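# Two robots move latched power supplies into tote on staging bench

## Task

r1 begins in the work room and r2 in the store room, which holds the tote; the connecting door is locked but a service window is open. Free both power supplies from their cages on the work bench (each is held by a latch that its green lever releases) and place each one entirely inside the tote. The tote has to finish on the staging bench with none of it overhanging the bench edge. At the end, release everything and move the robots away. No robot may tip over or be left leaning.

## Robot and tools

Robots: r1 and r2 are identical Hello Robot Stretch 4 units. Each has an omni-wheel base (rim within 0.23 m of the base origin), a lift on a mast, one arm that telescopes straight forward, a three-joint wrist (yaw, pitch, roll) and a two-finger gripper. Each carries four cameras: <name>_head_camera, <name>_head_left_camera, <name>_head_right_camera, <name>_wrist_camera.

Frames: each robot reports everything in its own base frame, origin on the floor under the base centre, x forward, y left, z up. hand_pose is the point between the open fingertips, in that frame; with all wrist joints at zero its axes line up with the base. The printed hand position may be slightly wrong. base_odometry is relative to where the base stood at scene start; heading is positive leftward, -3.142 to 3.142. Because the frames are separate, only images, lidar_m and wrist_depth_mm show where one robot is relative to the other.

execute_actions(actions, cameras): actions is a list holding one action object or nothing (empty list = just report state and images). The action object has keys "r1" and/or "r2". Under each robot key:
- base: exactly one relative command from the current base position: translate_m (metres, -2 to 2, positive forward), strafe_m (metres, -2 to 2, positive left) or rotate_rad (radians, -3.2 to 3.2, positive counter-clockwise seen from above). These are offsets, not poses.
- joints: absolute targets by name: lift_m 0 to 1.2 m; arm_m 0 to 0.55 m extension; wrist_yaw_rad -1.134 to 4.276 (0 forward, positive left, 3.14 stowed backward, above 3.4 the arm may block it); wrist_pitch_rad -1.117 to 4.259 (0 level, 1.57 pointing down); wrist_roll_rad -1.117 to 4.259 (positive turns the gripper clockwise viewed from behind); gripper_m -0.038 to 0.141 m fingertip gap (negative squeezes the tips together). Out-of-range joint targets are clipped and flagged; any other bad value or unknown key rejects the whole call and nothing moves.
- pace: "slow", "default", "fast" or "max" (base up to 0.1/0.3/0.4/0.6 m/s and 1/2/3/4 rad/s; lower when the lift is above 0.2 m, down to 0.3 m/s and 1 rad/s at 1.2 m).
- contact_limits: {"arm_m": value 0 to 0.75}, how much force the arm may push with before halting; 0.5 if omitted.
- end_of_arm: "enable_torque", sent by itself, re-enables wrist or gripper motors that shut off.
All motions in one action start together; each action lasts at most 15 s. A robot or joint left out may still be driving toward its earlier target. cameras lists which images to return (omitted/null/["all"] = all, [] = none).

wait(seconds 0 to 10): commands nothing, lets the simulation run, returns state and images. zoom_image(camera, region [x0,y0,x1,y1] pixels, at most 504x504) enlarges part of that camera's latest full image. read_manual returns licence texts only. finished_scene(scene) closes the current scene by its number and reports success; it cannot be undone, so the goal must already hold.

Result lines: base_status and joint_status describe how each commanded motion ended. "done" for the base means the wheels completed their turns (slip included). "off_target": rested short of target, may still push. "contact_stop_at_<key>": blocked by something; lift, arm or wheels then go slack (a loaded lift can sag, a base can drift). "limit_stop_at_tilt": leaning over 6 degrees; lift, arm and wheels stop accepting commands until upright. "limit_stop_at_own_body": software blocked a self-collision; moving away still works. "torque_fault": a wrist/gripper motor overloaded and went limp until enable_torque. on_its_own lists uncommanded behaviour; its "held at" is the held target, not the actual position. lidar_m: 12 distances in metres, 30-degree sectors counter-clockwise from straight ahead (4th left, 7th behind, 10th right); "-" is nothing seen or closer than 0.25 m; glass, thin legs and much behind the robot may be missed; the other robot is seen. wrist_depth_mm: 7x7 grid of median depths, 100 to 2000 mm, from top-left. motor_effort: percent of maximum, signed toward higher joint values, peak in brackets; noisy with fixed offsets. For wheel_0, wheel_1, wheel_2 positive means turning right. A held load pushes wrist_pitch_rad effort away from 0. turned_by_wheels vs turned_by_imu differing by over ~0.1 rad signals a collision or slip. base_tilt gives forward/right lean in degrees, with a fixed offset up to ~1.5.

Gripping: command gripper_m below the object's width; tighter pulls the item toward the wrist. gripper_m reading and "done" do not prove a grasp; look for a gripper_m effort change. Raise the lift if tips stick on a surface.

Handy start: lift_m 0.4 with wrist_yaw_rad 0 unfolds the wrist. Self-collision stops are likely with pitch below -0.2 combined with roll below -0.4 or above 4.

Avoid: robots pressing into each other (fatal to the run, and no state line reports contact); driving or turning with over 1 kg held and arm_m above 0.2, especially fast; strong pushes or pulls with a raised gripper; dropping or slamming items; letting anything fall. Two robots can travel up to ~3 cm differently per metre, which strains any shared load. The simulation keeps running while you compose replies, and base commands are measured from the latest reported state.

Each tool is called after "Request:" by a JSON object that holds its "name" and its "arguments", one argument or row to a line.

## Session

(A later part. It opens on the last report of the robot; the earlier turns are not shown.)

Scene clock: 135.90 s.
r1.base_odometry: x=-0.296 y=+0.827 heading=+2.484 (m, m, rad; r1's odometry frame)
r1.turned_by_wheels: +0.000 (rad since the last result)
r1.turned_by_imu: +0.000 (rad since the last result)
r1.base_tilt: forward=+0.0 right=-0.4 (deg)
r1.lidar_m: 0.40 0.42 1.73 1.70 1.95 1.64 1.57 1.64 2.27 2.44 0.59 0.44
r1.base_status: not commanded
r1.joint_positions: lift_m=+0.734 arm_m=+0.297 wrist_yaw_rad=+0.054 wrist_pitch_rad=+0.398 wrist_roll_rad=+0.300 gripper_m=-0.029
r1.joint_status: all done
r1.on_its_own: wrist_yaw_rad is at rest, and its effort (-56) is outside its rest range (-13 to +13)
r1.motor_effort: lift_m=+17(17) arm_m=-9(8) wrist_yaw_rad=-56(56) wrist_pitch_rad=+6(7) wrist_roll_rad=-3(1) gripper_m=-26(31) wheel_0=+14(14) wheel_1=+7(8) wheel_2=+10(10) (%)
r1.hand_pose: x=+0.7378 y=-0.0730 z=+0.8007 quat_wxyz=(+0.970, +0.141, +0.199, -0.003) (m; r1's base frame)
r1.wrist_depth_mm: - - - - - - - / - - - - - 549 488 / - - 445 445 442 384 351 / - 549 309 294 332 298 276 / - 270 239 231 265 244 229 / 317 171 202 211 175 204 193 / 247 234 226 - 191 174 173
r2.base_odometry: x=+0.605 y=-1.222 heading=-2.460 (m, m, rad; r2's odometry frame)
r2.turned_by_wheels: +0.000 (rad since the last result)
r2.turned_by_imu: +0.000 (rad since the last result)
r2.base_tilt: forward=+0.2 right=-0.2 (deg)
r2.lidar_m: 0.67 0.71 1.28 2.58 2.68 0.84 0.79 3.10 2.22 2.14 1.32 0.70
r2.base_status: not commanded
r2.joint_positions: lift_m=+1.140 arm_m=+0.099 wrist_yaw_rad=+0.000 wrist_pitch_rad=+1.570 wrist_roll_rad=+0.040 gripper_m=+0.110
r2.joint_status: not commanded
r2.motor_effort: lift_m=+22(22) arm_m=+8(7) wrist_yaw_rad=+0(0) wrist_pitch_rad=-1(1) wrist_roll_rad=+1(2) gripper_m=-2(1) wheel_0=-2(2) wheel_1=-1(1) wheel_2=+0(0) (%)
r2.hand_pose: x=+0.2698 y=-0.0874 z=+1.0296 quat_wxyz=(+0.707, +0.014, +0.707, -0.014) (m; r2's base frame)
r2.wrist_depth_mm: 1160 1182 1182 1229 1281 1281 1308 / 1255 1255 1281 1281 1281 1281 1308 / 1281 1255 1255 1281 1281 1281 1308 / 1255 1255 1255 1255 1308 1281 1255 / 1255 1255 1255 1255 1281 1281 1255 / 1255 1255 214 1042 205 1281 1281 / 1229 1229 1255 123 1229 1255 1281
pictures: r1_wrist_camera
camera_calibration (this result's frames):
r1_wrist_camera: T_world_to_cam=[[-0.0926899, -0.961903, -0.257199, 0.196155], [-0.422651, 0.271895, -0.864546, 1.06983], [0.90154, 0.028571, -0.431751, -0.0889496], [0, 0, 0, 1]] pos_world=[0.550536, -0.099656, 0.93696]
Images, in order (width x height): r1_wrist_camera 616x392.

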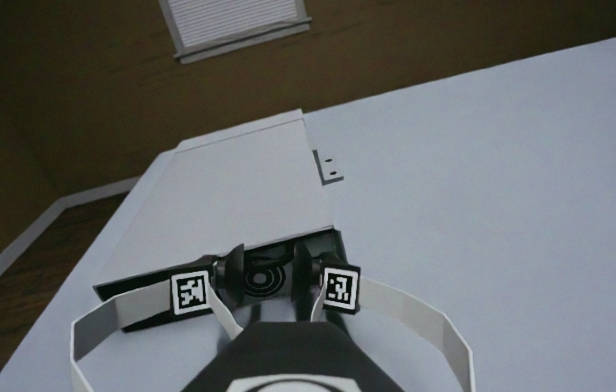

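Request:
{"name": "execute_actions", "arguments": {
  "actions": [
    {"r1":{"joints":{"gripper_m":0.03,"arm_m":0.288,"wrist_yaw_rad":0.09},"pace":"default"}}
  ],
  "cameras": []
}}

Request:
{"name": "execute_actions", "arguments": {
  "actions": [
    {"r1":{"joints":{"arm_m":0.255,"lift_m":0.744},"pace":"default"}}
  ],
  "cameras": []
}}

Request:
{"name": "execute_actions", "arguments": {
  "actions": [
    {"r1":{"base":{"strafe_m":-0.008},"joints":{"arm_m":0.262,"wrist_yaw_rad":0.13,"wrist_roll_rad":0.38,"gripper_m":0.064},"pace":"default"}}
  ],
  "cameras": []
}}

Request:
{"name": "execute_actions", "arguments": {
  "actions": [
    {"r1":{"joints":{"arm_m":0.282},"contact_limits":{"arm_m":0.1},"pace":"slow"}}
  ],
  "cameras": ["r1_wrist_camera"]
}}

Request:
{"name": "zoom_image", "arguments": {
  "camera": "r1_wrist_camera",
  "region": [180, 200, 420, 330]
}}

Scene clock: 138.03 s.
r1.base_odometry: x=-0.295 y=+0.827 heading=+2.483 (m, m, rad; r1's odometry frame)
r1.turned_by_wheels: -0.001 (rad since the last result)
r1.turned_by_imu: -0.001 (rad since the last result)
r1.base_tilt: forward=-0.1 right=-0.4 (deg)
r1.lidar_m: 0.40 0.44 1.76 1.67 1.92 1.61 1.56 1.67 2.27 2.40 0.60 0.42
r1.base_status: not commanded
r1.joint_positions: lift_m=+0.734 arm_m=+0.289 wrist_yaw_rad=+0.095 wrist_pitch_rad=+0.398 wrist_roll_rad=+0.300 gripper_m=+0.030
r1.joint_status: all done
r1.on_its_own: wrist_yaw_rad is at rest, and its effort (-16) is outside its rest range (-13 to +13)
r1.motor_effort: lift_m=+17(17) arm_m=-3(14) wrist_yaw_rad=-16(51) wrist_pitch_rad=+5(14) wrist_roll_rad=-1(1) gripper_m=-3(28) wheel_0=+9(14) wheel_1=+6(7) wheel_2=-1(10) (%)
r1.hand_pose: x=+0.7325 y=-0.0618 z=+0.8006 quat_wxyz=(+0.970, +0.137, +0.202, +0.017) (m; r1's base frame)
r1.wrist_depth_mm: - - - - - - - / - - - - - 559 496 / - - 455 415 445 394 353 / - - 310 287 336 303 279 / - 287 245 238 268 246 234 / 931 267 196 210 208 206 196 / 251 229 227 - 189 178 173
r2.base_odometry: x=+0.605 y=-1.222 heading=-2.460 (m, m, rad; r2's odometry frame)
r2.turned_by_wheels: +0.000 (rad since the last result)
r2.turned_by_imu: +0.001 (rad since the last result)
r2.base_tilt: forward=+0.1 right=-0.2 (deg)
r2.lidar_m: 0.67 0.71 1.29 2.55 2.69 0.84 0.78 3.11 2.20 2.11 1.30 0.72
r2.base_status: not commanded
r2.joint_positions: lift_m=+1.140 arm_m=+0.099 wrist_yaw_rad=+0.000 wrist_pitch_rad=+1.570 wrist_roll_rad=+0.040 gripper_m=+0.110
r2.joint_status: not commanded
r2.motor_effort: lift_m=+22(22) arm_m=+7(7) wrist_yaw_rad=+0(0) wrist_pitch_rad=-1(1) wrist_roll_rad=-1(1) gripper_m=-2(0) wheel_0=-2(2) wheel_1=-1(1) wheel_2=+0(0) (%)
r2.hand_pose: x=+0.2698 y=-0.0874 z=+1.0296 quat_wxyz=(+0.707, +0.014, +0.707, -0.014) (m; r2's base frame)
r2.wrist_depth_mm: 1160 1160 1205 1229 1255 1281 1281 / 1281 1281 1281 1281 1255 1281 1281 / 1255 1281 1255 1281 1281 1281 1308 / 1255 1255 1281 1255 1281 1255 1281 / 1255 1229 1281 1229 1281 1281 1281 / 1255 1255 214 1025 205 1255 1255 / 1255 1255 1229 124 1281 1255 1255
pictures: none
No camera images: the call's "cameras" was empty. Leave "cameras" out to get every camera's image.

Scene clock: 138.90 s.
r1.base_odometry: x=-0.295 y=+0.827 heading=+2.482 (m, m, rad; r1's odometry frame)
r1.turned_by_wheels: -0.001 (rad since the last result)
r1.turned_by_imu: -0.001 (rad since the last result)
r1.base_tilt: forward=-0.1 right=-0.4 (deg)
r1.lidar_m: 0.39 0.44 1.73 1.68 1.93 1.67 1.57 1.63 2.24 2.42 0.59 0.43
r1.base_status: not commanded
r1.joint_positions: lift_m=+0.744 arm_m=+0.257 wrist_yaw_rad=+0.090 wrist_pitch_rad=+0.402 wrist_roll_rad=+0.300 gripper_m=+0.030
r1.joint_status: all done
r1.motor_effort: lift_m=+23(22) arm_m=-9(8) wrist_yaw_rad=-2(23) wrist_pitch_rad=-6(5) wrist_roll_rad=+1(4) gripper_m=-5(7) wheel_0=+0(9) wheel_1=+1(6) wheel_2=+0(2) (%)
r1.hand_pose: x=+0.6998 y=-0.0632 z=+0.8092 quat_wxyz=(+0.969, +0.137, +0.204, +0.014) (m; r1's base frame)
r1.wrist_depth_mm: - - - - - - - / - - - - - 564 504 / - - 466 449 459 402 364 / - - 327 304 345 309 289 / - 334 276 282 274 254 242 / 946 291 193 224 189 213 203 / 259 236 234 - 198 183 179
r2.base_odometry: x=+0.605 y=-1.222 heading=-2.460 (m, m, rad; r2's odometry frame)
r2.turned_by_wheels: +0.000 (rad since the last result)
r2.turned_by_imu: +0.000 (rad since the last result)
r2.base_tilt: forward=+0.1 right=-0.2 (deg)
r2.lidar_m: 0.66 0.69 1.29 2.58 2.69 0.83 0.78 3.08 2.23 2.14 1.30 0.71
r2.base_status: not commanded
r2.joint_positions: lift_m=+1.140 arm_m=+0.099 wrist_yaw_rad=+0.000 wrist_pitch_rad=+1.570 wrist_roll_rad=+0.040 gripper_m=+0.110
r2.joint_status: not commanded
r2.motor_effort: lift_m=+22(22) arm_m=+7(7) wrist_yaw_rad=+0(0) wrist_pitch_rad=-1(0) wrist_roll_rad=+0(0) gripper_m=-1(1) wheel_0=-2(2) wheel_1=-1(1) wheel_2=+0(0) (%)
r2.hand_pose: x=+0.2698 y=-0.0874 z=+1.0296 quat_wxyz=(+0.707, +0.014, +0.707, -0.014) (m; r2's base frame)
r2.wrist_depth_mm: 1160 1182 1182 1229 1255 1308 1308 / 1281 1281 1255 1255 1308 1281 1308 / 1229 1255 1281 1255 1308 1281 1281 / 1229 1255 1255 1281 1281 1255 1308 / 1255 1229 1255 1281 1255 1281 1281 / 1229 1229 213 1042 205 1281 1281 / 1229 1255 1255 124 1255 1255 1255
pictures: none
No camera images: the call's "cameras" was empty. Leave "cameras" out to get every camera's image.

Scene clock: 140.03 s.
r1.base_odometry: x=-0.291 y=+0.833 heading=+2.482 (m, m, rad; r1's odometry frame)
r1.turned_by_wheels: +0.000 (rad since the last result)
r1.turned_by_imu: +0.000 (rad since the last result)
r1.base_tilt: forward=-0.1 right=-0.2 (deg)
r1.lidar_m: 0.41 0.43 1.74 1.68 1.96 1.64 1.54 1.64 2.28 2.40 0.60 0.43
r1.base_status: done
r1.joint_positions: lift_m=+0.744 arm_m=+0.260 wrist_yaw_rad=+0.130 wrist_pitch_rad=+0.402 wrist_roll_rad=+0.380 gripper_m=+0.064
r1.joint_status: all done
r1.motor_effort: lift_m=+23(23) arm_m=+9(9) wrist_yaw_rad=+0(2) wrist_pitch_rad=-5(6) wrist_roll_rad=+3(1) gripper_m=-1(3) wheel_0=+0(7) wheel_1=+1(5) wheel_2=+0(1) (%)
r1.hand_pose: x=+0.7060 y=-0.0523 z=+0.8092 quat_wxyz=(+0.963, +0.172, +0.208, +0.025) (m; r1's base frame)
r1.wrist_depth_mm: - - - - - - 603 / - - - - 615 500 433 / - - 484 424 433 368 329 / - - 332 298 332 290 266 / - 370 271 274 258 241 224 / 1756 304 252 244 207 206 191 / 286 252 242 - 195 176 173
r2.base_odometry: x=+0.605 y=-1.222 heading=-2.460 (m, m, rad; r2's odometry frame)
r2.turned_by_wheels: +0.000 (rad since the last result)
r2.turned_by_imu: +0.000 (rad since the last result)
r2.base_tilt: forward=+0.1 right=-0.2 (deg)
r2.lidar_m: 0.67 0.71 1.29 2.56 2.68 0.83 0.79 3.09 2.23 2.09 1.33 0.73
r2.base_status: not commanded
r2.joint_positions: lift_m=+1.140 arm_m=+0.099 wrist_yaw_rad=+0.000 wrist_pitch_rad=+1.570 wrist_roll_rad=+0.040 gripper_m=+0.110
r2.joint_status: not commanded
r2.motor_effort: lift_m=+22(22) arm_m=+7(7) wrist_yaw_rad=+0(0) wrist_pitch_rad=-1(1) wrist_roll_rad=-1(1) gripper_m=-1(2) wheel_0=-2(2) wheel_1=-1(1) wheel_2=+0(0) (%)
r2.hand_pose: x=+0.2698 y=-0.0874 z=+1.0296 quat_wxyz=(+0.707, +0.014, +0.707, -0.014) (m; r2's base frame)
r2.wrist_depth_mm: 1160 1182 1182 1229 1255 1281 1281 / 1255 1255 1281 1281 1281 1255 1281 / 1255 1281 1255 1281 1281 1281 1281 / 1229 1229 1255 1281 1281 1281 1308 / 1255 1229 1229 1255 1281 1281 1255 / 1229 1255 214 1042 206 1281 1281 / 1255 1255 1255 123 1255 1255 1281
pictures: none
No camera images: the call's "cameras" was empty. Leave "cameras" out to get every camera's image.

Scene clock: 141.20 s.
r1.base_odometry: x=-0.291 y=+0.833 heading=+2.482 (m, m, rad; r1's odometry frame)
r1.turned_by_wheels: +0.000 (rad since the last result)
r1.turned_by_imu: +0.000 (rad since the last result)
r1.base_tilt: forward=+0.0 right=-0.4 (deg)
r1.lidar_m: 0.38 0.42 1.73 1.70 1.92 1.63 1.55 1.62 2.27 2.41 0.60 0.42
r1.base_status: not commanded
r1.joint_positions: lift_m=+0.744 arm_m=+0.280 wrist_yaw_rad=+0.130 wrist_pitch_rad=+0.402 wrist_roll_rad=+0.380 gripper_m=+0.064
r1.joint_status: all done
r1.motor_effort: lift_m=+23(23) arm_m=+9(7) wrist_yaw_rad=+0(1) wrist_pitch_rad=-6(3) wrist_roll_rad=+0(0) gripper_m=-2(3) wheel_0=+0(0) wheel_1=+1(1) wheel_2=-1(0) (%)
r1.contact_limits: arm_m 0.1
r1.hand_pose: x=+0.7259 y=-0.0523 z=+0.8092 quat_wxyz=(+0.963, +0.172, +0.208, +0.025) (m; r1's base frame)
r1.wrist_depth_mm: - - - - - - - / - - - - 621 496 427 / - - 488 418 430 366 329 / - - 332 300 332 291 266 / - 366 256 254 258 241 224 / 1808 287 252 243 206 206 191 / 286 252 240 - 196 177 172
r2.base_odometry: x=+0.605 y=-1.222 heading=-2.460 (m, m, rad; r2's odometry frame)
r2.turned_by_wheels: +0.000 (rad since the last result)
r2.turned_by_imu: +0.000 (rad since the last result)
r2.base_tilt: forward=+0.2 right=-0.2 (deg)
r2.lidar_m: 0.65 0.71 1.28 2.58 2.68 0.84 0.80 3.09 2.21 2.15 1.28 0.71
r2.base_status: not commanded
r2.joint_positions: lift_m=+1.140 arm_m=+0.099 wrist_yaw_rad=+0.000 wrist_pitch_rad=+1.570 wrist_roll_rad=+0.040 gripper_m=+0.110
r2.joint_status: not commanded
r2.motor_effort: lift_m=+22(22) arm_m=+7(8) wrist_yaw_rad=+0(0) wrist_pitch_rad=-1(0) wrist_roll_rad=-1(0) gripper_m=+0(2) wheel_0=-2(2) wheel_1=-1(1) wheel_2=+0(0) (%)
r2.hand_pose: x=+0.2698 y=-0.0874 z=+1.0296 quat_wxyz=(+0.707, +0.014, +0.707, -0.014) (m; r2's base frame)
r2.wrist_depth_mm: 1160 1182 1182 1205 1255 1281 1281 / 1255 1255 1255 1281 1281 1281 1281 / 1255 1281 1255 1255 1281 1281 1281 / 1255 1229 1255 1255 1281 1281 1308 / 1229 1255 1281 1281 1255 1255 1281 / 1229 1255 214 1042 205 1255 1255 / 1255 1255 1255 124 1308 1255 1281
pictures: r1_wrist_camera
camera_calibration (this result's frames):
r1_wrist_camera: T_world_to_cam=[[-0.0529384, -0.943982, -0.325723, 0.244652], [-0.444996, 0.314304, -0.838565, 1.06394], [0.893966, 0.100553, -0.436707, -0.0619388], [0, 0, 0, 1]] pos_world=[0.541771, -0.0972243, 0.94482]
Images, in order (width x height): r1_wrist_camera 616x392.

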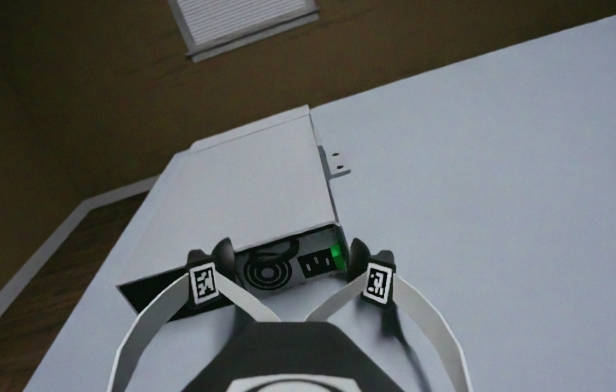

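Region (180, 200, 420, 330) of r1_wrist_camera's 616x392 image, scaled by 2.100; it fills the top 273 rows of this view, and the rest is white.

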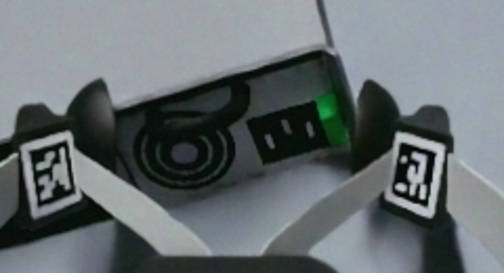

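Request:
{"name": "execute_actions", "arguments": {
  "actions": [
    {"r1":{"base":{"strafe_m":0.009},"joints":{"arm_m":0.284,"gripper_m":0.044},"contact_limits":{"arm_m":0.3},"pace":"slow"}}
  ],
  "cameras": []
}}

Request:
{"name": "execute_actions", "arguments": {
  "actions": [
    {"r1":{"base":{"strafe_m":0.003},"joints":{"arm_m":0.297,"lift_m":0.742,"gripper_m":0.016},"contact_limits":{"arm_m":0.4},"pace":"slow"}}
  ],
  "cameras": ["r1_wrist_camera"]
}}

Request:
{"name": "zoom_image", "arguments": {
  "camera": "r1_wrist_camera",
  "region": [180, 200, 420, 330]
}}

Scene clock: 142.53 s.
r1.base_odometry: x=-0.296 y=+0.826 heading=+2.481 (m, m, rad; r1's odometry frame)
r1.turned_by_wheels: +0.000 (rad since the last result)
r1.turned_by_imu: +0.000 (rad since the last result)
r1.base_tilt: forward=+0.0 right=-0.4 (deg)
r1.lidar_m: 0.38 0.44 1.72 1.68 1.91 1.65 1.56 1.63 2.24 2.42 0.58 0.43
r1.base_status: done
r1.joint_positions: lift_m=+0.744 arm_m=+0.282 wrist_yaw_rad=+0.130 wrist_pitch_rad=+0.402 wrist_roll_rad=+0.380 gripper_m=+0.044
r1.joint_status: all done
r1.motor_effort: lift_m=+23(22) arm_m=+9(11) wrist_yaw_rad=-2(5) wrist_pitch_rad=-6(6) wrist_roll_rad=-1(0) gripper_m=-6(9) wheel_0=-3(5) wheel_1=+1(5) wheel_2=-1(2) (%)
r1.contact_limits: arm_m 0.3
r1.hand_pose: x=+0.7279 y=-0.0523 z=+0.8092 quat_wxyz=(+0.963, +0.172, +0.208, +0.025) (m; r1's base frame)
r1.wrist_depth_mm: - - - - - - - / - - - - 621 496 433 / - - 492 407 430 370 327 / - - 332 289 332 291 265 / - 382 253 248 259 241 224 / 1808 291 195 245 191 206 193 / 287 249 241 - 195 176 172
r2.base_odometry: x=+0.605 y=-1.222 heading=-2.460 (m, m, rad; r2's odometry frame)
r2.turned_by_wheels: +0.000 (rad since the last result)
r2.turned_by_imu: +0.000 (rad since the last result)
r2.base_tilt: forward=+0.1 right=-0.2 (deg)
r2.lidar_m: 0.67 0.71 1.29 2.57 2.68 0.85 0.78 3.12 2.24 2.12 1.30 0.72
r2.base_status: not commanded
r2.joint_positions: lift_m=+1.140 arm_m=+0.099 wrist_yaw_rad=+0.000 wrist_pitch_rad=+1.570 wrist_roll_rad=+0.040 gripper_m=+0.110
r2.joint_status: not commanded
r2.motor_effort: lift_m=+22(22) arm_m=+7(6) wrist_yaw_rad=+0(0) wrist_pitch_rad=-1(1) wrist_roll_rad=+0(0) gripper_m=-2(1) wheel_0=-2(2) wheel_1=-1(1) wheel_2=+0(0) (%)
r2.hand_pose: x=+0.2698 y=-0.0874 z=+1.0296 quat_wxyz=(+0.707, +0.014, +0.707, -0.014) (m; r2's base frame)
r2.wrist_depth_mm: 1160 1182 1182 1205 1255 1281 1281 / 1255 1281 1255 1281 1281 1281 1281 / 1255 1255 1255 1255 1281 1281 1308 / 1255 1255 1255 1255 1281 1281 1281 / 1281 1255 1255 1255 1281 1281 1281 / 1229 1255 213 1042 206 1281 1281 / 1255 1229 1255 124 1281 1255 1281
pictures: none
No camera images: the call's "cameras" was empty. Leave "cameras" out to get every camera's image.

Scene clock: 143.93 s.
r1.base_odometry: x=-0.298 y=+0.824 heading=+2.481 (m, m, rad; r1's odometry frame)
r1.turned_by_wheels: +0.000 (rad since the last result)
r1.turned_by_imu: +0.000 (rad since the last result)
r1.base_tilt: forward=-0.1 right=-0.3 (deg)
r1.lidar_m: 0.40 0.42 1.72 1.65 1.92 1.64 1.54 1.61 2.25 2.42 0.60 0.42
r1.base_status: done
r1.joint_positions: lift_m=+0.742 arm_m=+0.294 wrist_yaw_rad=+0.127 wrist_pitch_rad=+0.407 wrist_roll_rad=+0.379 gripper_m=+0.016
r1.joint_status: all done
r1.motor_effort: lift_m=+16(22) arm_m=+15(19) wrist_yaw_rad=+6(5) wrist_pitch_rad=-22(21) wrist_roll_rad=+1(2) gripper_m=-19(22) wheel_0=+2(4) wheel_1=+5(4) wheel_2=-7(5) (%)
r1.contact_limits: arm_m 0.4
r1.hand_pose: x=+0.7391 y=-0.0531 z=+0.8062 quat_wxyz=(+0.962, +0.172, +0.210, +0.023) (m; r1's base frame)
r1.wrist_depth_mm: - - - - - - 580 / - - - - 597 480 415 / - - 466 394 421 357 320 / - - 324 276 324 285 258 / - 364 248 238 256 238 220 / 1756 266 209 239 191 200 189 / 281 244 236 - 193 174 -
r2.base_odometry: x=+0.605 y=-1.222 heading=-2.460 (m, m, rad; r2's odometry frame)
r2.turned_by_wheels: +0.000 (rad since the last result)
r2.turned_by_imu: +0.000 (rad since the last result)
r2.base_tilt: forward=+0.1 right=-0.2 (deg)
r2.lidar_m: 0.66 0.71 1.29 2.58 2.69 0.84 0.80 3.06 2.22 2.14 1.31 0.73
r2.base_status: not commanded
r2.joint_positions: lift_m=+1.140 arm_m=+0.099 wrist_yaw_rad=+0.000 wrist_pitch_rad=+1.570 wrist_roll_rad=+0.040 gripper_m=+0.110
r2.joint_status: not commanded
r2.motor_effort: lift_m=+22(22) arm_m=+7(7) wrist_yaw_rad=+0(0) wrist_pitch_rad=-1(1) wrist_roll_rad=-2(0) gripper_m=-1(1) wheel_0=-2(2) wheel_1=-1(1) wheel_2=+0(0) (%)
r2.hand_pose: x=+0.2698 y=-0.0874 z=+1.0296 quat_wxyz=(+0.707, +0.014, +0.707, -0.014) (m; r2's base frame)
r2.wrist_depth_mm: 1138 1160 1182 1205 1255 1255 1281 / 1255 1255 1255 1255 1281 1255 1308 / 1255 1281 1255 1281 1281 1255 1255 / 1255 1255 1255 1281 1255 1281 1281 / 1229 1255 1255 1255 1281 1281 1255 / 1255 1229 213 1042 205 1255 1255 / 1255 1255 1255 124 1255 1255 1281
pictures: r1_wrist_camera
camera_calibration (this result's frames):
r1_wrist_camera: T_world_to_cam=[[-0.05699, -0.944156, -0.324532, 0.245697], [-0.448959, 0.314575, -0.836348, 1.06869], [0.891733, 0.0980379, -0.441815, -0.0692588], [0, 0, 0, 1]] pos_world=[0.555561, -0.0974173, 0.942936]
Images, in order (width x height): r1_wrist_camera 616x392.

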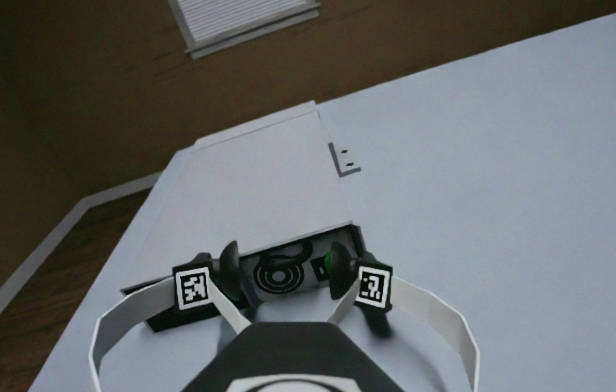

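Region (180, 200, 420, 330) of r1_wrist_camera's 616x392 image, scaled by 2.100; it fills the top 273 rows of this view, and the rest is white.

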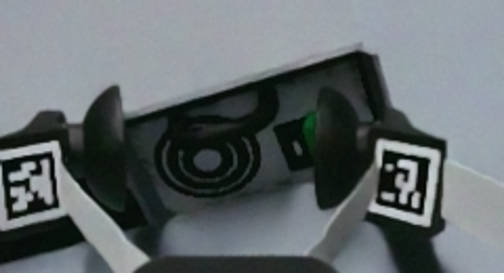

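Request:
{"name": "execute_actions", "arguments": {
  "actions": [
    {"r1":{"joints":{"arm_m":0.288},"pace":"slow"}}
  ],
  "cameras": ["r1_wrist_camera"]
}}

Request:
{"name": "zoom_image", "arguments": {
  "camera": "r1_wrist_camera",
  "region": [180, 200, 420, 330]
}}

Scene clock: 144.93 s.
r1.base_odometry: x=-0.298 y=+0.824 heading=+2.482 (m, m, rad; r1's odometry frame)
r1.turned_by_wheels: +0.000 (rad since the last result)
r1.turned_by_imu: +0.001 (rad since the last result)
r1.base_tilt: forward=-0.1 right=-0.4 (deg)
r1.lidar_m: 0.40 0.43 1.73 1.67 1.93 1.63 1.56 1.62 2.23 2.42 0.57 0.44
r1.base_status: not commanded
r1.joint_positions: lift_m=+0.742 arm_m=+0.289 wrist_yaw_rad=+0.132 wrist_pitch_rad=+0.403 wrist_roll_rad=+0.379 gripper_m=+0.017
r1.joint_status: all done
r1.motor_effort: lift_m=+16(16) arm_m=-8(15) wrist_yaw_rad=-5(6) wrist_pitch_rad=-9(23) wrist_roll_rad=+2(0) gripper_m=-22(22) wheel_0=+2(3) wheel_1=+4(5) wheel_2=-2(7) (%)
r1.hand_pose: x=+0.7349 y=-0.0519 z=+0.8074 quat_wxyz=(+0.963, +0.171, +0.208, +0.026) (m; r1's base frame)
r1.wrist_depth_mm: - - - - - - - / - - - - 609 492 424 / - - 496 399 427 362 322 / - - 325 281 327 289 263 / - 377 250 242 256 238 223 / 1756 266 215 242 190 201 190 / 285 249 237 - 195 177 -
r2.base_odometry: x=+0.605 y=-1.222 heading=-2.460 (m, m, rad; r2's odometry frame)
r2.turned_by_wheels: +0.000 (rad since the last result)
r2.turned_by_imu: +0.000 (rad since the last result)
r2.base_tilt: forward=+0.1 right=-0.1 (deg)
r2.lidar_m: 0.66 0.68 1.28 2.58 2.68 0.84 0.78 3.11 2.23 2.12 1.30 0.71
r2.base_status: not commanded
r2.joint_positions: lift_m=+1.140 arm_m=+0.099 wrist_yaw_rad=+0.000 wrist_pitch_rad=+1.570 wrist_roll_rad=+0.040 gripper_m=+0.110
r2.joint_status: not commanded
r2.motor_effort: lift_m=+22(22) arm_m=+7(7) wrist_yaw_rad=+0(0) wrist_pitch_rad=-1(0) wrist_roll_rad=-1(2) gripper_m=-2(2) wheel_0=-2(2) wheel_1=-1(1) wheel_2=+0(0) (%)
r2.hand_pose: x=+0.2698 y=-0.0874 z=+1.0296 quat_wxyz=(+0.707, +0.014, +0.707, -0.014) (m; r2's base frame)
r2.wrist_depth_mm: 1138 1160 1205 1255 1229 1281 1308 / 1281 1281 1281 1255 1281 1281 1308 / 1255 1255 1281 1308 1281 1255 1308 / 1255 1255 1255 1255 1281 1281 1281 / 1255 1255 1281 1255 1281 1281 1281 / 1229 1229 214 1042 205 1255 1308 / 1255 1281 1255 124 1281 1281 1281
pictures: r1_wrist_camera
camera_calibration (this result's frames):
r1_wrist_camera: T_world_to_cam=[[-0.0515598, -0.944234, -0.325213, 0.243538], [-0.446569, 0.313074, -0.838189, 1.06709], [0.893262, 0.102013, -0.437808, -0.0693459], [0, 0, 0, 1]] pos_world=[0.55103, -0.097046, 0.943264]
Images, in order (width x height): r1_wrist_camera 616x392.

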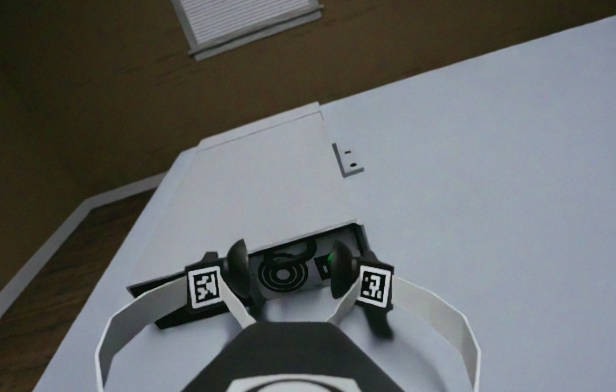

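Region (180, 200, 420, 330) of r1_wrist_camera's 616x392 image, scaled by 2.100; it fills the top 273 rows of this view, and the rest is white.

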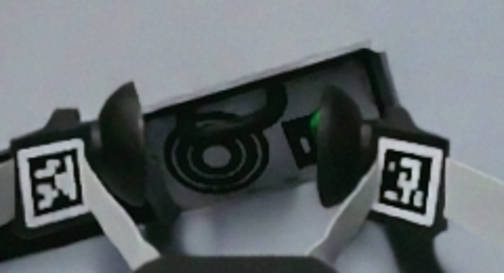

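Request:
{"name": "execute_actions", "arguments": {
  "actions": [],
  "cameras": ["r1_wrist_camera", "r1_head_camera"]
}}

Scene clock: 145.73 s.
r1.base_odometry: x=-0.298 y=+0.824 heading=+2.482 (m, m, rad; r1's odometry frame)
r1.turned_by_wheels: +0.000 (rad since the last result)
r1.turned_by_imu: +0.000 (rad since the last result)
r1.base_tilt: forward=+0.0 right=-0.4 (deg)
r1.lidar_m: 0.42 0.44 1.74 1.69 1.92 1.59 1.55 1.62 2.29 2.43 0.61 0.43
r1.base_status: not commanded
r1.joint_positions: lift_m=+0.742 arm_m=+0.289 wrist_yaw_rad=+0.132 wrist_pitch_rad=+0.403 wrist_roll_rad=+0.379 gripper_m=+0.017
r1.joint_status: all done
r1.motor_effort: lift_m=+16(16) arm_m=-8(15) wrist_yaw_rad=-6(6) wrist_pitch_rad=-9(23) wrist_roll_rad=+3(0) gripper_m=-23(22) wheel_0=+3(3) wheel_1=+4(5) wheel_2=-2(7) (%)
r1.hand_pose: x=+0.7349 y=-0.0519 z=+0.8074 quat_wxyz=(+0.963, +0.171, +0.208, +0.026) (m; r1's base frame)
r1.wrist_depth_mm: - - - - - - - / - - - - 609 496 424 / - - 496 399 427 364 324 / - - 327 281 327 287 262 / - 375 250 241 257 238 222 / 1808 267 214 241 190 201 191 / 285 248 237 - 195 177 -
r2.base_odometry: x=+0.605 y=-1.222 heading=-2.460 (m, m, rad; r2's odometry frame)
r2.turned_by_wheels: +0.000 (rad since the last result)
r2.turned_by_imu: +0.000 (rad since the last result)
r2.base_tilt: forward=+0.2 right=-0.2 (deg)
r2.lidar_m: 0.67 0.70 1.28 2.57 2.67 0.84 0.79 3.10 2.21 2.11 1.30 0.70
r2.base_status: not commanded
r2.joint_positions: lift_m=+1.140 arm_m=+0.099 wrist_yaw_rad=+0.000 wrist_pitch_rad=+1.570 wrist_roll_rad=+0.040 gripper_m=+0.110
r2.joint_status: not commanded
r2.motor_effort: lift_m=+22(22) arm_m=+8(7) wrist_yaw_rad=+0(0) wrist_pitch_rad=-1(0) wrist_roll_rad=-1(2) gripper_m=-1(2) wheel_0=-2(2) wheel_1=-1(1) wheel_2=+0(0) (%)
r2.hand_pose: x=+0.2698 y=-0.0874 z=+1.0296 quat_wxyz=(+0.707, +0.014, +0.707, -0.014) (m; r2's base frame)
r2.wrist_depth_mm: 1160 1205 1182 1229 1255 1281 1308 / 1255 1255 1255 1308 1281 1281 1308 / 1255 1255 1255 1255 1281 1255 1308 / 1255 1255 1255 1281 1281 1281 1281 / 1255 1255 1255 1255 1255 1281 1281 / 1229 1255 214 1042 205 1255 1281 / 1229 1255 1229 124 1281 1281 1281
pictures: r1_head_camera, r1_wrist_camera
camera_calibration (this result's frames):
r1_wrist_camera: T_world_to_cam=[[-0.0515597, -0.944234, -0.325213, 0.243538], [-0.446569, 0.313074, -0.838189, 1.06709], [0.893262, 0.102013, -0.437808, -0.0693461], [0, 0, 0, 1]] pos_world=[0.55103, -0.097046, 0.943264]
Images, in order (width x height): r1_head_camera 420x560, r1_wrist_camera 616x392.

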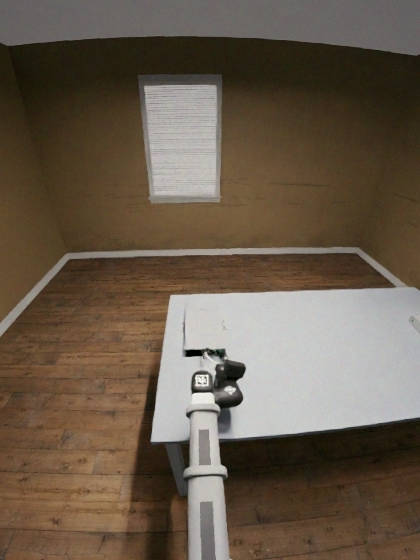

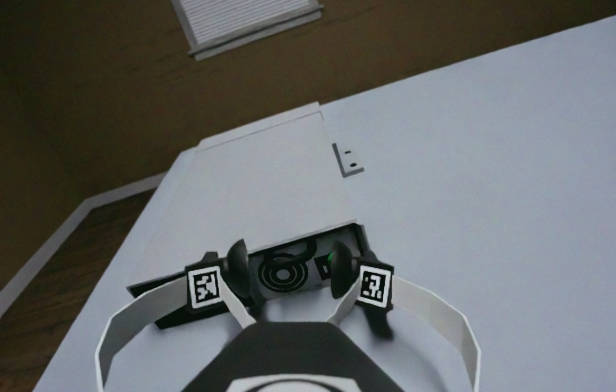

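Request:
{"name": "execute_actions", "arguments": {
  "actions": [
    {"r1": {"joints": {"gripper_m": 0.09, "arm_m": 0.22, "wrist_roll_rad": 0.04}}}
  ],
  "cameras": ["r1_wrist_camera"]
}}

Request:
{"name": "zoom_image", "arguments": {
  "camera": "r1_wrist_camera",
  "region": [200, 170, 420, 310]
}}

Scene clock: 147.43 s.
r1.base_odometry: x=-0.298 y=+0.824 heading=+2.482 (m, m, rad; r1's odometry frame)
r1.turned_by_wheels: +0.000 (rad since the last result)
r1.turned_by_imu: +0.000 (rad since the last result)
r1.base_tilt: forward=-0.1 right=-0.3 (deg)
r1.lidar_m: 0.41 0.43 1.73 1.68 1.92 1.65 1.55 1.66 2.24 2.42 0.60 0.42
r1.base_status: not commanded
r1.joint_positions: lift_m=+0.742 arm_m=+0.222 wrist_yaw_rad=+0.130 wrist_pitch_rad=+0.402 wrist_roll_rad=+0.040 gripper_m=+0.090
r1.joint_status: all done
r1.motor_effort: lift_m=+18(18) arm_m=-9(13) wrist_yaw_rad=-1(8) wrist_pitch_rad=-6(11) wrist_roll_rad=-2(5) gripper_m=+0(24) wheel_0=+0(3) wheel_1=+1(4) wheel_2=+0(4) (%)
r1.hand_pose: x=+0.6670 y=-0.0523 z=+0.8076 quat_wxyz=(+0.978, +0.007, +0.200, +0.060) (m; r1's base frame)
r1.wrist_depth_mm: - - - - - - - / - - - - - - - / - - 449 410 559 564 569 / - 394 343 307 389 394 392 / 878 303 293 304 304 304 303 / 245 237 231 239 230 246 247 / 208 207 214 - 215 206 208
r2.base_odometry: x=+0.605 y=-1.222 heading=-2.460 (m, m, rad; r2's odometry frame)
r2.turned_by_wheels: +0.000 (rad since the last result)
r2.turned_by_imu: +0.000 (rad since the last result)
r2.base_tilt: forward=+0.1 right=-0.2 (deg)
r2.lidar_m: 0.66 0.69 1.27 2.56 2.69 0.82 0.79 3.11 2.23 2.13 1.29 0.73
r2.base_status: not commanded
r2.joint_positions: lift_m=+1.140 arm_m=+0.099 wrist_yaw_rad=+0.000 wrist_pitch_rad=+1.570 wrist_roll_rad=+0.040 gripper_m=+0.110
r2.joint_status: not commanded
r2.motor_effort: lift_m=+22(22) arm_m=+7(7) wrist_yaw_rad=+0(0) wrist_pitch_rad=-1(1) wrist_roll_rad=-1(0) gripper_m=-1(1) wheel_0=-2(2) wheel_1=-1(1) wheel_2=+0(0) (%)
r2.hand_pose: x=+0.2698 y=-0.0874 z=+1.0296 quat_wxyz=(+0.707, +0.014, +0.707, -0.014) (m; r2's base frame)
r2.wrist_depth_mm: 1160 1182 1205 1205 1255 1281 1308 / 1281 1281 1255 1308 1281 1281 1281 / 1255 1281 1308 1229 1281 1281 1308 / 1205 1255 1255 1281 1281 1281 1281 / 1229 1255 1255 1281 1281 1281 1281 / 1255 1255 213 1042 205 1308 1281 / 1255 1229 1255 124 1255 1255 1255
pictures: r1_wrist_camera
camera_calibration (this result's frames):
r1_wrist_camera: T_world_to_cam=[[0.0841986, -0.996212, -0.021737, -0.0986695], [-0.429567, -0.0166059, -0.902882, 1.06072], [0.899101, 0.0853589, -0.429338, -0.0201886], [0, 0, 0, 1]] pos_world=[0.482108, -0.0789583, 0.94689]
Images, in order (width x height): r1_wrist_camera 616x392.

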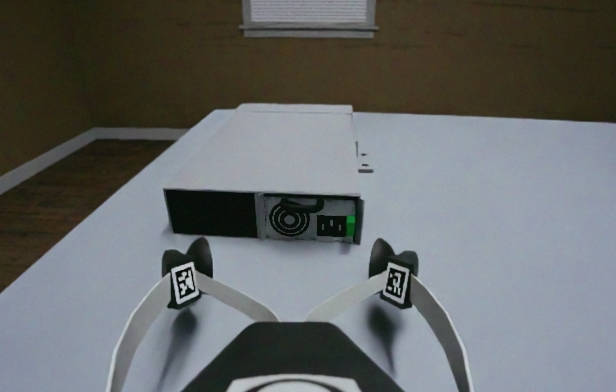

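Region (200, 170, 420, 310) of r1_wrist_camera's 616x392 image, scaled by 2.291; it fills the top 321 rows of this view, and the rest is white.

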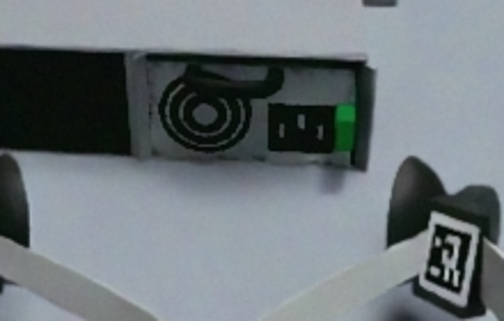

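Request:
{"name": "execute_actions", "arguments": {
  "actions": [
    {"r1": {"base": {"strafe_m": 0.006}, "joints": {"gripper_m": 0.062, "arm_m": 0.27, "wrist_roll_rad": 0.32, "wrist_yaw_rad": 0.06, "lift_m": 0.742}}}
  ],
  "cameras": ["r1_wrist_camera"]
}}

Request:
{"name": "zoom_image", "arguments": {
  "camera": "r1_wrist_camera",
  "region": [180, 190, 420, 330]
}}

Scene clock: 152.00 s.
r1.base_odometry: x=-0.301 y=+0.819 heading=+2.482 (m, m, rad; r1's odometry frame)
r1.turned_by_wheels: +0.000 (rad since the last result)
r1.turned_by_imu: +0.000 (rad since the last result)
r1.base_tilt: forward=+0.0 right=-0.4 (deg)
r1.lidar_m: 0.40 0.43 1.70 1.68 1.89 1.63 1.55 1.66 2.24 2.42 0.62 0.41
r1.base_status: done
r1.joint_positions: lift_m=+0.742 arm_m=+0.268 wrist_yaw_rad=+0.060 wrist_pitch_rad=+0.402 wrist_roll_rad=+0.320 gripper_m=+0.062
r1.joint_status: all done
r1.motor_effort: lift_m=+17(18) arm_m=+9(7) wrist_yaw_rad=-2(4) wrist_pitch_rad=-7(6) wrist_roll_rad=-1(6) gripper_m=-5(1) wheel_0=+1(8) wheel_1=+0(3) wheel_2=-1(0) (%)
r1.hand_pose: x=+0.7096 y=-0.0713 z=+0.8076 quat_wxyz=(+0.968, +0.150, +0.202, -0.003) (m; r1's base frame)
r1.wrist_depth_mm: - - - - - - - / - - - - - 544 484 / - - 469 449 445 389 353 / - 564 320 298 338 304 279 / - 317 266 272 262 250 236 / 1618 283 245 237 198 209 198 / 262 239 233 - 196 180 176
r2.base_odometry: x=+0.605 y=-1.222 heading=-2.460 (m, m, rad; r2's odometry frame)
r2.turned_by_wheels: +0.000 (rad since the last result)
r2.turned_by_imu: +0.001 (rad since the last result)
r2.base_tilt: forward=+0.2 right=-0.2 (deg)
r2.lidar_m: 0.66 0.70 1.28 2.59 2.67 0.84 0.80 3.10 2.24 2.15 1.30 0.72
r2.base_status: not commanded
r2.joint_positions: lift_m=+1.140 arm_m=+0.099 wrist_yaw_rad=+0.000 wrist_pitch_rad=+1.570 wrist_roll_rad=+0.040 gripper_m=+0.110
r2.joint_status: not commanded
r2.motor_effort: lift_m=+22(22) arm_m=+8(8) wrist_yaw_rad=+0(1) wrist_pitch_rad=-1(1) wrist_roll_rad=+0(1) gripper_m=-1(2) wheel_0=-2(2) wheel_1=-1(1) wheel_2=+0(0) (%)
r2.hand_pose: x=+0.2698 y=-0.0874 z=+1.0296 quat_wxyz=(+0.707, +0.014, +0.707, -0.014) (m; r2's base frame)
r2.wrist_depth_mm: 1138 1182 1182 1229 1281 1308 1308 / 1229 1281 1281 1255 1308 1281 1281 / 1255 1255 1255 1281 1229 1281 1281 / 1255 1255 1281 1255 1281 1281 1281 / 1255 1255 1255 1255 1281 1281 1281 / 1255 1255 213 1042 205 1281 1281 / 1255 1255 1229 124 1281 1281 1281
pictures: r1_wrist_camera
camera_calibration (this result's frames):
r1_wrist_camera: T_world_to_cam=[[-0.0953492, -0.95705, -0.273795, 0.21256], [-0.426821, 0.287788, -0.857323, 1.06164], [0.899296, 0.0351164, -0.435929, -0.0552286], [0, 0, 0, 1]] pos_world=[0.523065, -0.100158, 0.944291]
Images, in order (width x height): r1_wrist_camera 616x392.

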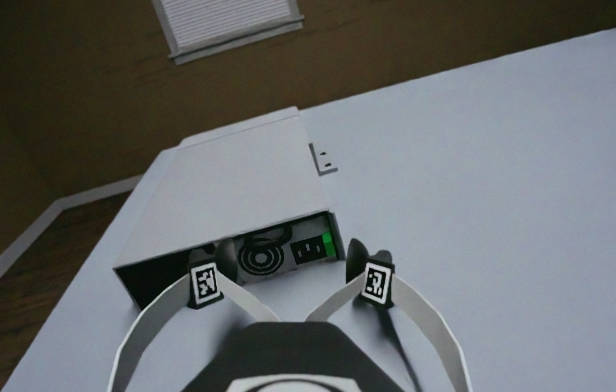

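Region (180, 190, 420, 330) of r1_wrist_camera's 616x392 image, scaled by 2.100; it fills the top 294 rows of this view, and the rest is white.

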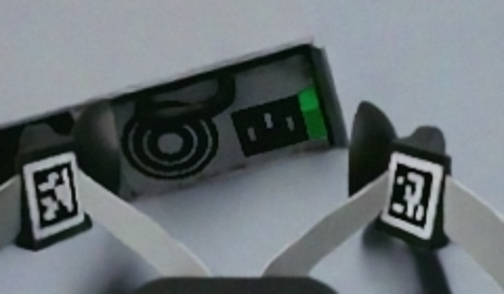

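Request:
{"name": "execute_actions", "arguments": {
  "actions": [
    {"r1": {"base": {"strafe_m": 0.004}, "joints": {"arm_m": 0.287}}}
  ],
  "cameras": ["r1_wrist_camera"]
}}

Request:
{"name": "zoom_image", "arguments": {
  "camera": "r1_wrist_camera",
  "region": [180, 190, 420, 330]
}}

Scene clock: 152.80 s.
r1.base_odometry: x=-0.304 y=+0.816 heading=+2.482 (m, m, rad; r1's odometry frame)
r1.turned_by_wheels: +0.000 (rad since the last result)
r1.turned_by_imu: +0.000 (rad since the last result)
r1.base_tilt: forward=-0.1 right=-0.4 (deg)
r1.lidar_m: 0.40 0.43 1.72 1.63 1.90 1.64 1.56 1.66 2.29 2.41 0.61 0.44
r1.base_status: done
r1.joint_positions: lift_m=+0.742 arm_m=+0.285 wrist_yaw_rad=+0.060 wrist_pitch_rad=+0.403 wrist_roll_rad=+0.320 gripper_m=+0.062
r1.joint_status: all done
r1.motor_effort: lift_m=+17(17) arm_m=+11(10) wrist_yaw_rad=+0(1) wrist_pitch_rad=-10(8) wrist_roll_rad=+0(0) gripper_m=-2(2) wheel_0=-1(6) wheel_1=+2(8) wheel_2=-1(1) (%)
r1.hand_pose: x=+0.7261 y=-0.0714 z=+0.8073 quat_wxyz=(+0.968, +0.150, +0.202, -0.003) (m; r1's base frame)
r1.wrist_depth_mm: - - - - - - - / - - - - - 539 473 / - - 466 452 445 389 351 / - 554 319 297 340 301 279 / - 296 250 253 262 247 233 / 1618 272 246 236 199 210 198 / 262 236 233 - 196 180 177
r2.base_odometry: x=+0.605 y=-1.222 heading=-2.460 (m, m, rad; r2's odometry frame)
r2.turned_by_wheels: +0.000 (rad since the last result)
r2.turned_by_imu: +0.000 (rad since the last result)
r2.base_tilt: forward=+0.1 right=-0.2 (deg)
r2.lidar_m: 0.66 0.70 1.28 2.58 2.67 0.81 0.79 3.11 2.24 2.13 1.29 0.72
r2.base_status: not commanded
r2.joint_positions: lift_m=+1.140 arm_m=+0.099 wrist_yaw_rad=+0.000 wrist_pitch_rad=+1.570 wrist_roll_rad=+0.040 gripper_m=+0.110
r2.joint_status: not commanded
r2.motor_effort: lift_m=+22(22) arm_m=+8(7) wrist_yaw_rad=+0(0) wrist_pitch_rad=+0(0) wrist_roll_rad=-1(1) gripper_m=-1(0) wheel_0=-2(2) wheel_1=-1(1) wheel_2=+0(0) (%)
r2.hand_pose: x=+0.2698 y=-0.0874 z=+1.0296 quat_wxyz=(+0.707, +0.014, +0.707, -0.014) (m; r2's base frame)
r2.wrist_depth_mm: 1160 1182 1205 1205 1281 1281 1308 / 1281 1255 1255 1281 1281 1308 1281 / 1229 1255 1255 1255 1281 1255 1281 / 1281 1255 1281 1255 1281 1281 1281 / 1255 1255 1255 1229 1281 1255 1281 / 1255 1255 214 1042 206 1255 1281 / 1255 1255 1229 124 1255 1281 1255
pictures: r1_wrist_camera
camera_calibration (this result's frames):
r1_wrist_camera: T_world_to_cam=[[-0.0960374, -0.957022, -0.273652, 0.214329], [-0.427514, 0.287932, -0.856929, 1.0687], [0.898893, 0.0346929, -0.436793, -0.0692168], [0, 0, 0, 1]] pos_world=[0.539686, -0.100194, 0.944217]
Images, in order (width x height): r1_wrist_camera 616x392.

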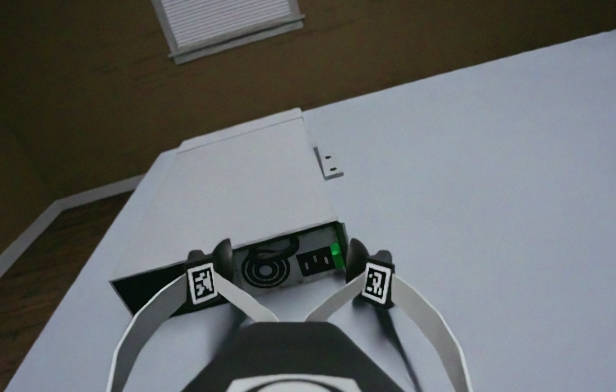

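Region (180, 190, 420, 330) of r1_wrist_camera's 616x392 image, scaled by 2.100; it fills the top 294 rows of this view, and the rest is white.

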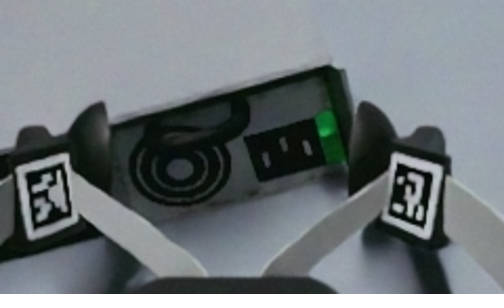

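Request:
{"name": "execute_actions", "arguments": {
  "actions": [
    {"r1": {"joints": {"gripper_m": 0.04, "arm_m": 0.284}}}
  ],
  "cameras": ["r1_wrist_camera"]
}}

Request:
{"name": "zoom_image", "arguments": {
  "camera": "r1_wrist_camera",
  "region": [180, 190, 420, 330]
}}

Scene clock: 153.90 s.
r1.base_odometry: x=-0.304 y=+0.816 heading=+2.482 (m, m, rad; r1's odometry frame)
r1.turned_by_wheels: +0.000 (rad since the last result)
r1.turned_by_imu: +0.000 (rad since the last result)
r1.base_tilt: forward=+0.0 right=-0.4 (deg)
r1.lidar_m: 0.40 0.43 1.72 1.68 1.89 1.65 1.58 1.65 2.28 2.42 0.57 0.42
r1.base_status: not commanded
r1.joint_positions: lift_m=+0.742 arm_m=+0.285 wrist_yaw_rad=+0.058 wrist_pitch_rad=+0.403 wrist_roll_rad=+0.320 gripper_m=+0.040
r1.joint_status: all done
r1.motor_effort: lift_m=+18(17) arm_m=-6(9) wrist_yaw_rad=+6(5) wrist_pitch_rad=-9(10) wrist_roll_rad=+3(0) gripper_m=-7(5) wheel_0=-1(1) wheel_1=+2(2) wheel_2=-1(1) (%)
r1.hand_pose: x=+0.7259 y=-0.0720 z=+0.8072 quat_wxyz=(+0.968, +0.150, +0.202, -0.004) (m; r1's base frame)
r1.wrist_depth_mm: - - - - - - - / - - - - - 539 473 / - - 459 449 445 387 349 / - 559 319 297 338 300 278 / - 300 252 252 266 247 235 / 1537 276 199 237 197 209 198 / 258 235 233 - 195 179 177
r2.base_odometry: x=+0.605 y=-1.222 heading=-2.460 (m, m, rad; r2's odometry frame)
r2.turned_by_wheels: +0.000 (rad since the last result)
r2.turned_by_imu: +0.000 (rad since the last result)
r2.base_tilt: forward=+0.2 right=-0.2 (deg)
r2.lidar_m: 0.64 0.71 1.27 2.58 2.72 0.82 0.78 3.12 2.23 2.13 1.29 0.71
r2.base_status: not commanded
r2.joint_positions: lift_m=+1.140 arm_m=+0.099 wrist_yaw_rad=+0.000 wrist_pitch_rad=+1.570 wrist_roll_rad=+0.040 gripper_m=+0.110
r2.joint_status: not commanded
r2.motor_effort: lift_m=+22(22) arm_m=+7(7) wrist_yaw_rad=+0(0) wrist_pitch_rad=-2(1) wrist_roll_rad=+0(0) gripper_m=-1(1) wheel_0=-2(2) wheel_1=-1(1) wheel_2=+0(0) (%)
r2.hand_pose: x=+0.2698 y=-0.0874 z=+1.0296 quat_wxyz=(+0.707, +0.014, +0.707, -0.014) (m; r2's base frame)
r2.wrist_depth_mm: 1160 1160 1182 1205 1255 1281 1281 / 1255 1255 1255 1255 1255 1281 1281 / 1281 1255 1281 1255 1255 1281 1281 / 1255 1255 1255 1281 1255 1308 1281 / 1229 1255 1255 1281 1281 1281 1281 / 1255 1229 214 1025 205 1281 1255 / 1255 1255 1229 124 1281 1255 1281
pictures: r1_wrist_camera
camera_calibration (this result's frames):
r1_wrist_camera: T_world_to_cam=[[-0.0980751, -0.956823, -0.273626, 0.215234], [-0.42723, 0.288807, -0.856776, 1.06843], [0.898808, 0.0328729, -0.437108, -0.0688783], [0, 0, 0, 1]] pos_world=[0.539482, -0.100364, 0.944189]
Images, in order (width x height): r1_wrist_camera 616x392.

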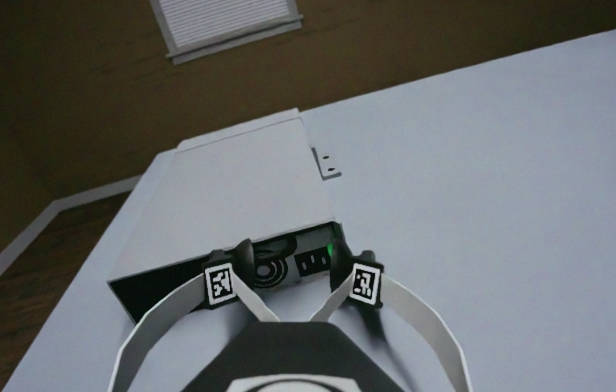

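Region (180, 190, 420, 330) of r1_wrist_camera's 616x392 image, scaled by 2.100; it fills the top 294 rows of this view, and the rest is white.

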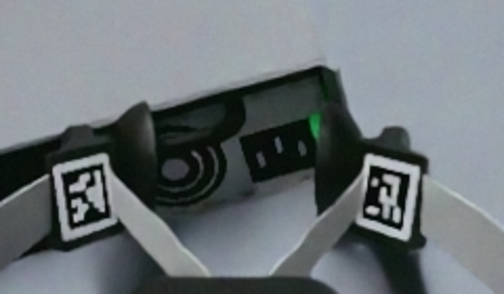

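Request:
{"name": "execute_actions", "arguments": {
  "actions": [
    {"r1": {"joints": {"gripper_m": 0.02, "arm_m": 0.295, "lift_m": 0.739}}}
  ],
  "cameras": ["r1_wrist_camera"]
}}

Request:
{"name": "zoom_image", "arguments": {
  "camera": "r1_wrist_camera",
  "region": [180, 190, 420, 330]
}}

Scene clock: 155.07 s.
r1.base_odometry: x=-0.304 y=+0.816 heading=+2.482 (m, m, rad; r1's odometry frame)
r1.turned_by_wheels: +0.000 (rad since the last result)
r1.turned_by_imu: +0.000 (rad since the last result)
r1.base_tilt: forward=+0.0 right=-0.3 (deg)
r1.lidar_m: 0.39 0.42 1.73 1.69 1.89 1.62 1.55 1.65 2.27 2.43 0.60 0.44
r1.base_status: not commanded
r1.joint_positions: lift_m=+0.739 arm_m=+0.293 wrist_yaw_rad=+0.062 wrist_pitch_rad=+0.405 wrist_roll_rad=+0.320 gripper_m=+0.020
r1.joint_status: all done
r1.motor_effort: lift_m=+16(16) arm_m=+12(12) wrist_yaw_rad=-7(7) wrist_pitch_rad=-15(17) wrist_roll_rad=-1(1) gripper_m=-12(10) wheel_0=+2(2) wheel_1=+3(3) wheel_2=-3(4) (%)
r1.hand_pose: x=+0.7338 y=-0.0708 z=+0.8039 quat_wxyz=(+0.968, +0.150, +0.203, -0.002) (m; r1's base frame)
r1.wrist_depth_mm: - - - - - - - / - - - - - 530 462 / - - 449 415 430 377 342 / - 544 310 282 329 296 272 / - 287 243 240 262 242 229 / 1618 262 191 225 189 205 193 / 256 233 229 - 191 174 173
r2.base_odometry: x=+0.605 y=-1.222 heading=-2.460 (m, m, rad; r2's odometry frame)
r2.turned_by_wheels: +0.000 (rad since the last result)
r2.turned_by_imu: +0.000 (rad since the last result)
r2.base_tilt: forward=+0.1 right=-0.2 (deg)
r2.lidar_m: 0.66 0.71 1.28 2.58 2.68 0.83 0.80 3.12 2.21 2.12 1.27 0.71
r2.base_status: not commanded
r2.joint_positions: lift_m=+1.140 arm_m=+0.099 wrist_yaw_rad=+0.000 wrist_pitch_rad=+1.570 wrist_roll_rad=+0.040 gripper_m=+0.110
r2.joint_status: not commanded
r2.motor_effort: lift_m=+22(22) arm_m=+7(7) wrist_yaw_rad=+0(0) wrist_pitch_rad=-1(0) wrist_roll_rad=-1(0) gripper_m=-1(2) wheel_0=-2(2) wheel_1=-1(1) wheel_2=+0(0) (%)
r2.hand_pose: x=+0.2698 y=-0.0874 z=+1.0296 quat_wxyz=(+0.707, +0.014, +0.707, -0.014) (m; r2's base frame)
r2.wrist_depth_mm: 1160 1182 1182 1229 1255 1281 1281 / 1255 1255 1255 1281 1281 1281 1308 / 1255 1255 1281 1281 1255 1281 1281 / 1255 1255 1255 1255 1255 1308 1308 / 1255 1255 1281 1255 1281 1255 1281 / 1229 1255 215 1060 206 1281 1255 / 1229 1255 1255 124 1255 1281 1255
pictures: r1_wrist_camera
camera_calibration (this result's frames):
r1_wrist_camera: T_world_to_cam=[[-0.0944119, -0.957261, -0.273383, 0.213288], [-0.42996, 0.286886, -0.856056, 1.06989], [0.897898, 0.036722, -0.438669, -0.0752452], [0, 0, 0, 1]] pos_world=[0.547708, -0.1, 0.941184]
Images, in order (width x height): r1_wrist_camera 616x392.

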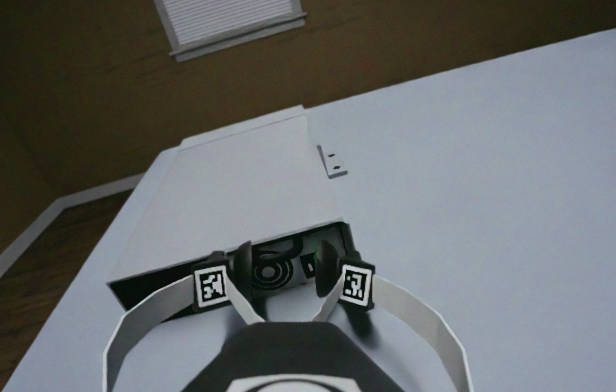

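Region (180, 190, 420, 330) of r1_wrist_camera's 616x392 image, scaled by 2.100; it fills the top 294 rows of this view, and the rest is white.

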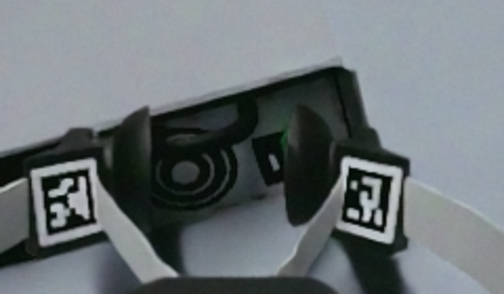

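Request:
{"name": "execute_actions", "arguments": {
  "actions": [
    {"r1": {"base": {"strafe_m": -0.008}, "joints": {"gripper_m": 0.004, "arm_m": 0.302, "lift_m": 0.737}, "pace": "slow"}}
  ],
  "cameras": ["r1_wrist_camera"]
}}

Request:
{"name": "zoom_image", "arguments": {
  "camera": "r1_wrist_camera",
  "region": [180, 190, 420, 330]
}}

Scene clock: 156.67 s.
r1.base_odometry: x=-0.299 y=+0.822 heading=+2.483 (m, m, rad; r1's odometry frame)
r1.turned_by_wheels: +0.001 (rad since the last result)
r1.turned_by_imu: +0.001 (rad since the last result)
r1.base_tilt: forward=-0.2 right=-0.3 (deg)
r1.lidar_m: 0.40 0.44 1.71 1.68 1.94 1.63 1.57 1.63 2.27 2.43 0.59 0.42
r1.base_status: done
r1.joint_positions: lift_m=+0.737 arm_m=+0.299 wrist_yaw_rad=+0.063 wrist_pitch_rad=+0.408 wrist_roll_rad=+0.319 gripper_m=+0.004
r1.joint_status: all done
r1.on_its_own: wrist_pitch_rad is at rest, and its effort (-24) is outside its rest range (-23 to +23)
r1.motor_effort: lift_m=+15(15) arm_m=+16(19) wrist_yaw_rad=-12(11) wrist_pitch_rad=-24(23) wrist_roll_rad=+1(1) gripper_m=-16(15) wheel_0=+11(12) wheel_1=+6(7) wheel_2=-4(5) (%)
r1.hand_pose: x=+0.7399 y=-0.0704 z=+0.8012 quat_wxyz=(+0.967, +0.149, +0.205, -0.002) (m; r1's base frame)
r1.wrist_depth_mm: - - - - - - - / - - - - 615 512 449 / - - 436 413 421 368 338 / - 512 303 282 324 290 268 / - 272 236 235 259 238 224 / 322 173 209 229 187 201 190 / 252 229 224 - 189 174 -
r2.base_odometry: x=+0.605 y=-1.222 heading=-2.460 (m, m, rad; r2's odometry frame)
r2.turned_by_wheels: +0.000 (rad since the last result)
r2.turned_by_imu: +0.000 (rad since the last result)
r2.base_tilt: forward=+0.1 right=-0.2 (deg)
r2.lidar_m: 0.65 0.71 1.29 2.54 2.68 0.84 0.77 3.09 2.22 2.14 1.31 0.73
r2.base_status: not commanded
r2.joint_positions: lift_m=+1.140 arm_m=+0.099 wrist_yaw_rad=+0.000 wrist_pitch_rad=+1.570 wrist_roll_rad=+0.040 gripper_m=+0.110
r2.joint_status: not commanded
r2.motor_effort: lift_m=+22(22) arm_m=+7(8) wrist_yaw_rad=+0(0) wrist_pitch_rad=+0(1) wrist_roll_rad=+0(1) gripper_m=-1(1) wheel_0=-2(2) wheel_1=-1(1) wheel_2=+0(0) (%)
r2.hand_pose: x=+0.2698 y=-0.0874 z=+1.0296 quat_wxyz=(+0.707, +0.014, +0.707, -0.014) (m; r2's base frame)
r2.wrist_depth_mm: 1160 1160 1182 1229 1255 1281 1308 / 1281 1281 1255 1255 1255 1281 1281 / 1255 1255 1281 1281 1255 1281 1281 / 1229 1281 1255 1255 1281 1255 1281 / 1281 1255 1255 1281 1281 1255 1281 / 1255 1229 213 1025 205 1281 1255 / 1255 1229 1229 124 1281 1281 1281
pictures: r1_wrist_camera
camera_calibration (this result's frames):
r1_wrist_camera: T_world_to_cam=[[-0.0936623, -0.957566, -0.272571, 0.212256], [-0.432893, 0.285709, -0.85497, 1.07132], [0.896566, 0.0379154, -0.441284, -0.0787465], [0, 0, 0, 1]] pos_world=[0.55425, -0.0998526, 0.939055]
Images, in order (width x height): r1_wrist_camera 616x392.

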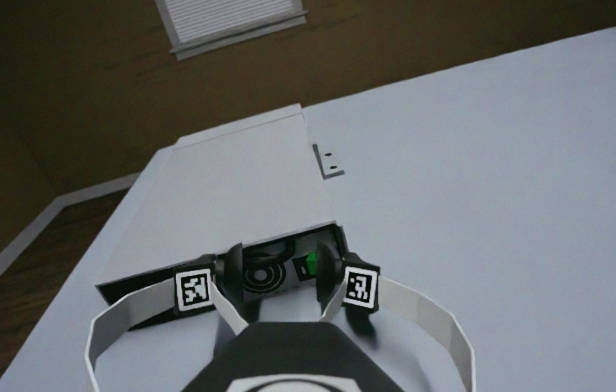

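Region (180, 190, 420, 330) of r1_wrist_camera's 616x392 image, scaled by 2.100; it fills the top 294 rows of this view, and the rest is white.

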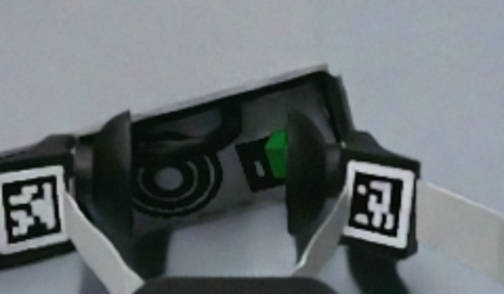

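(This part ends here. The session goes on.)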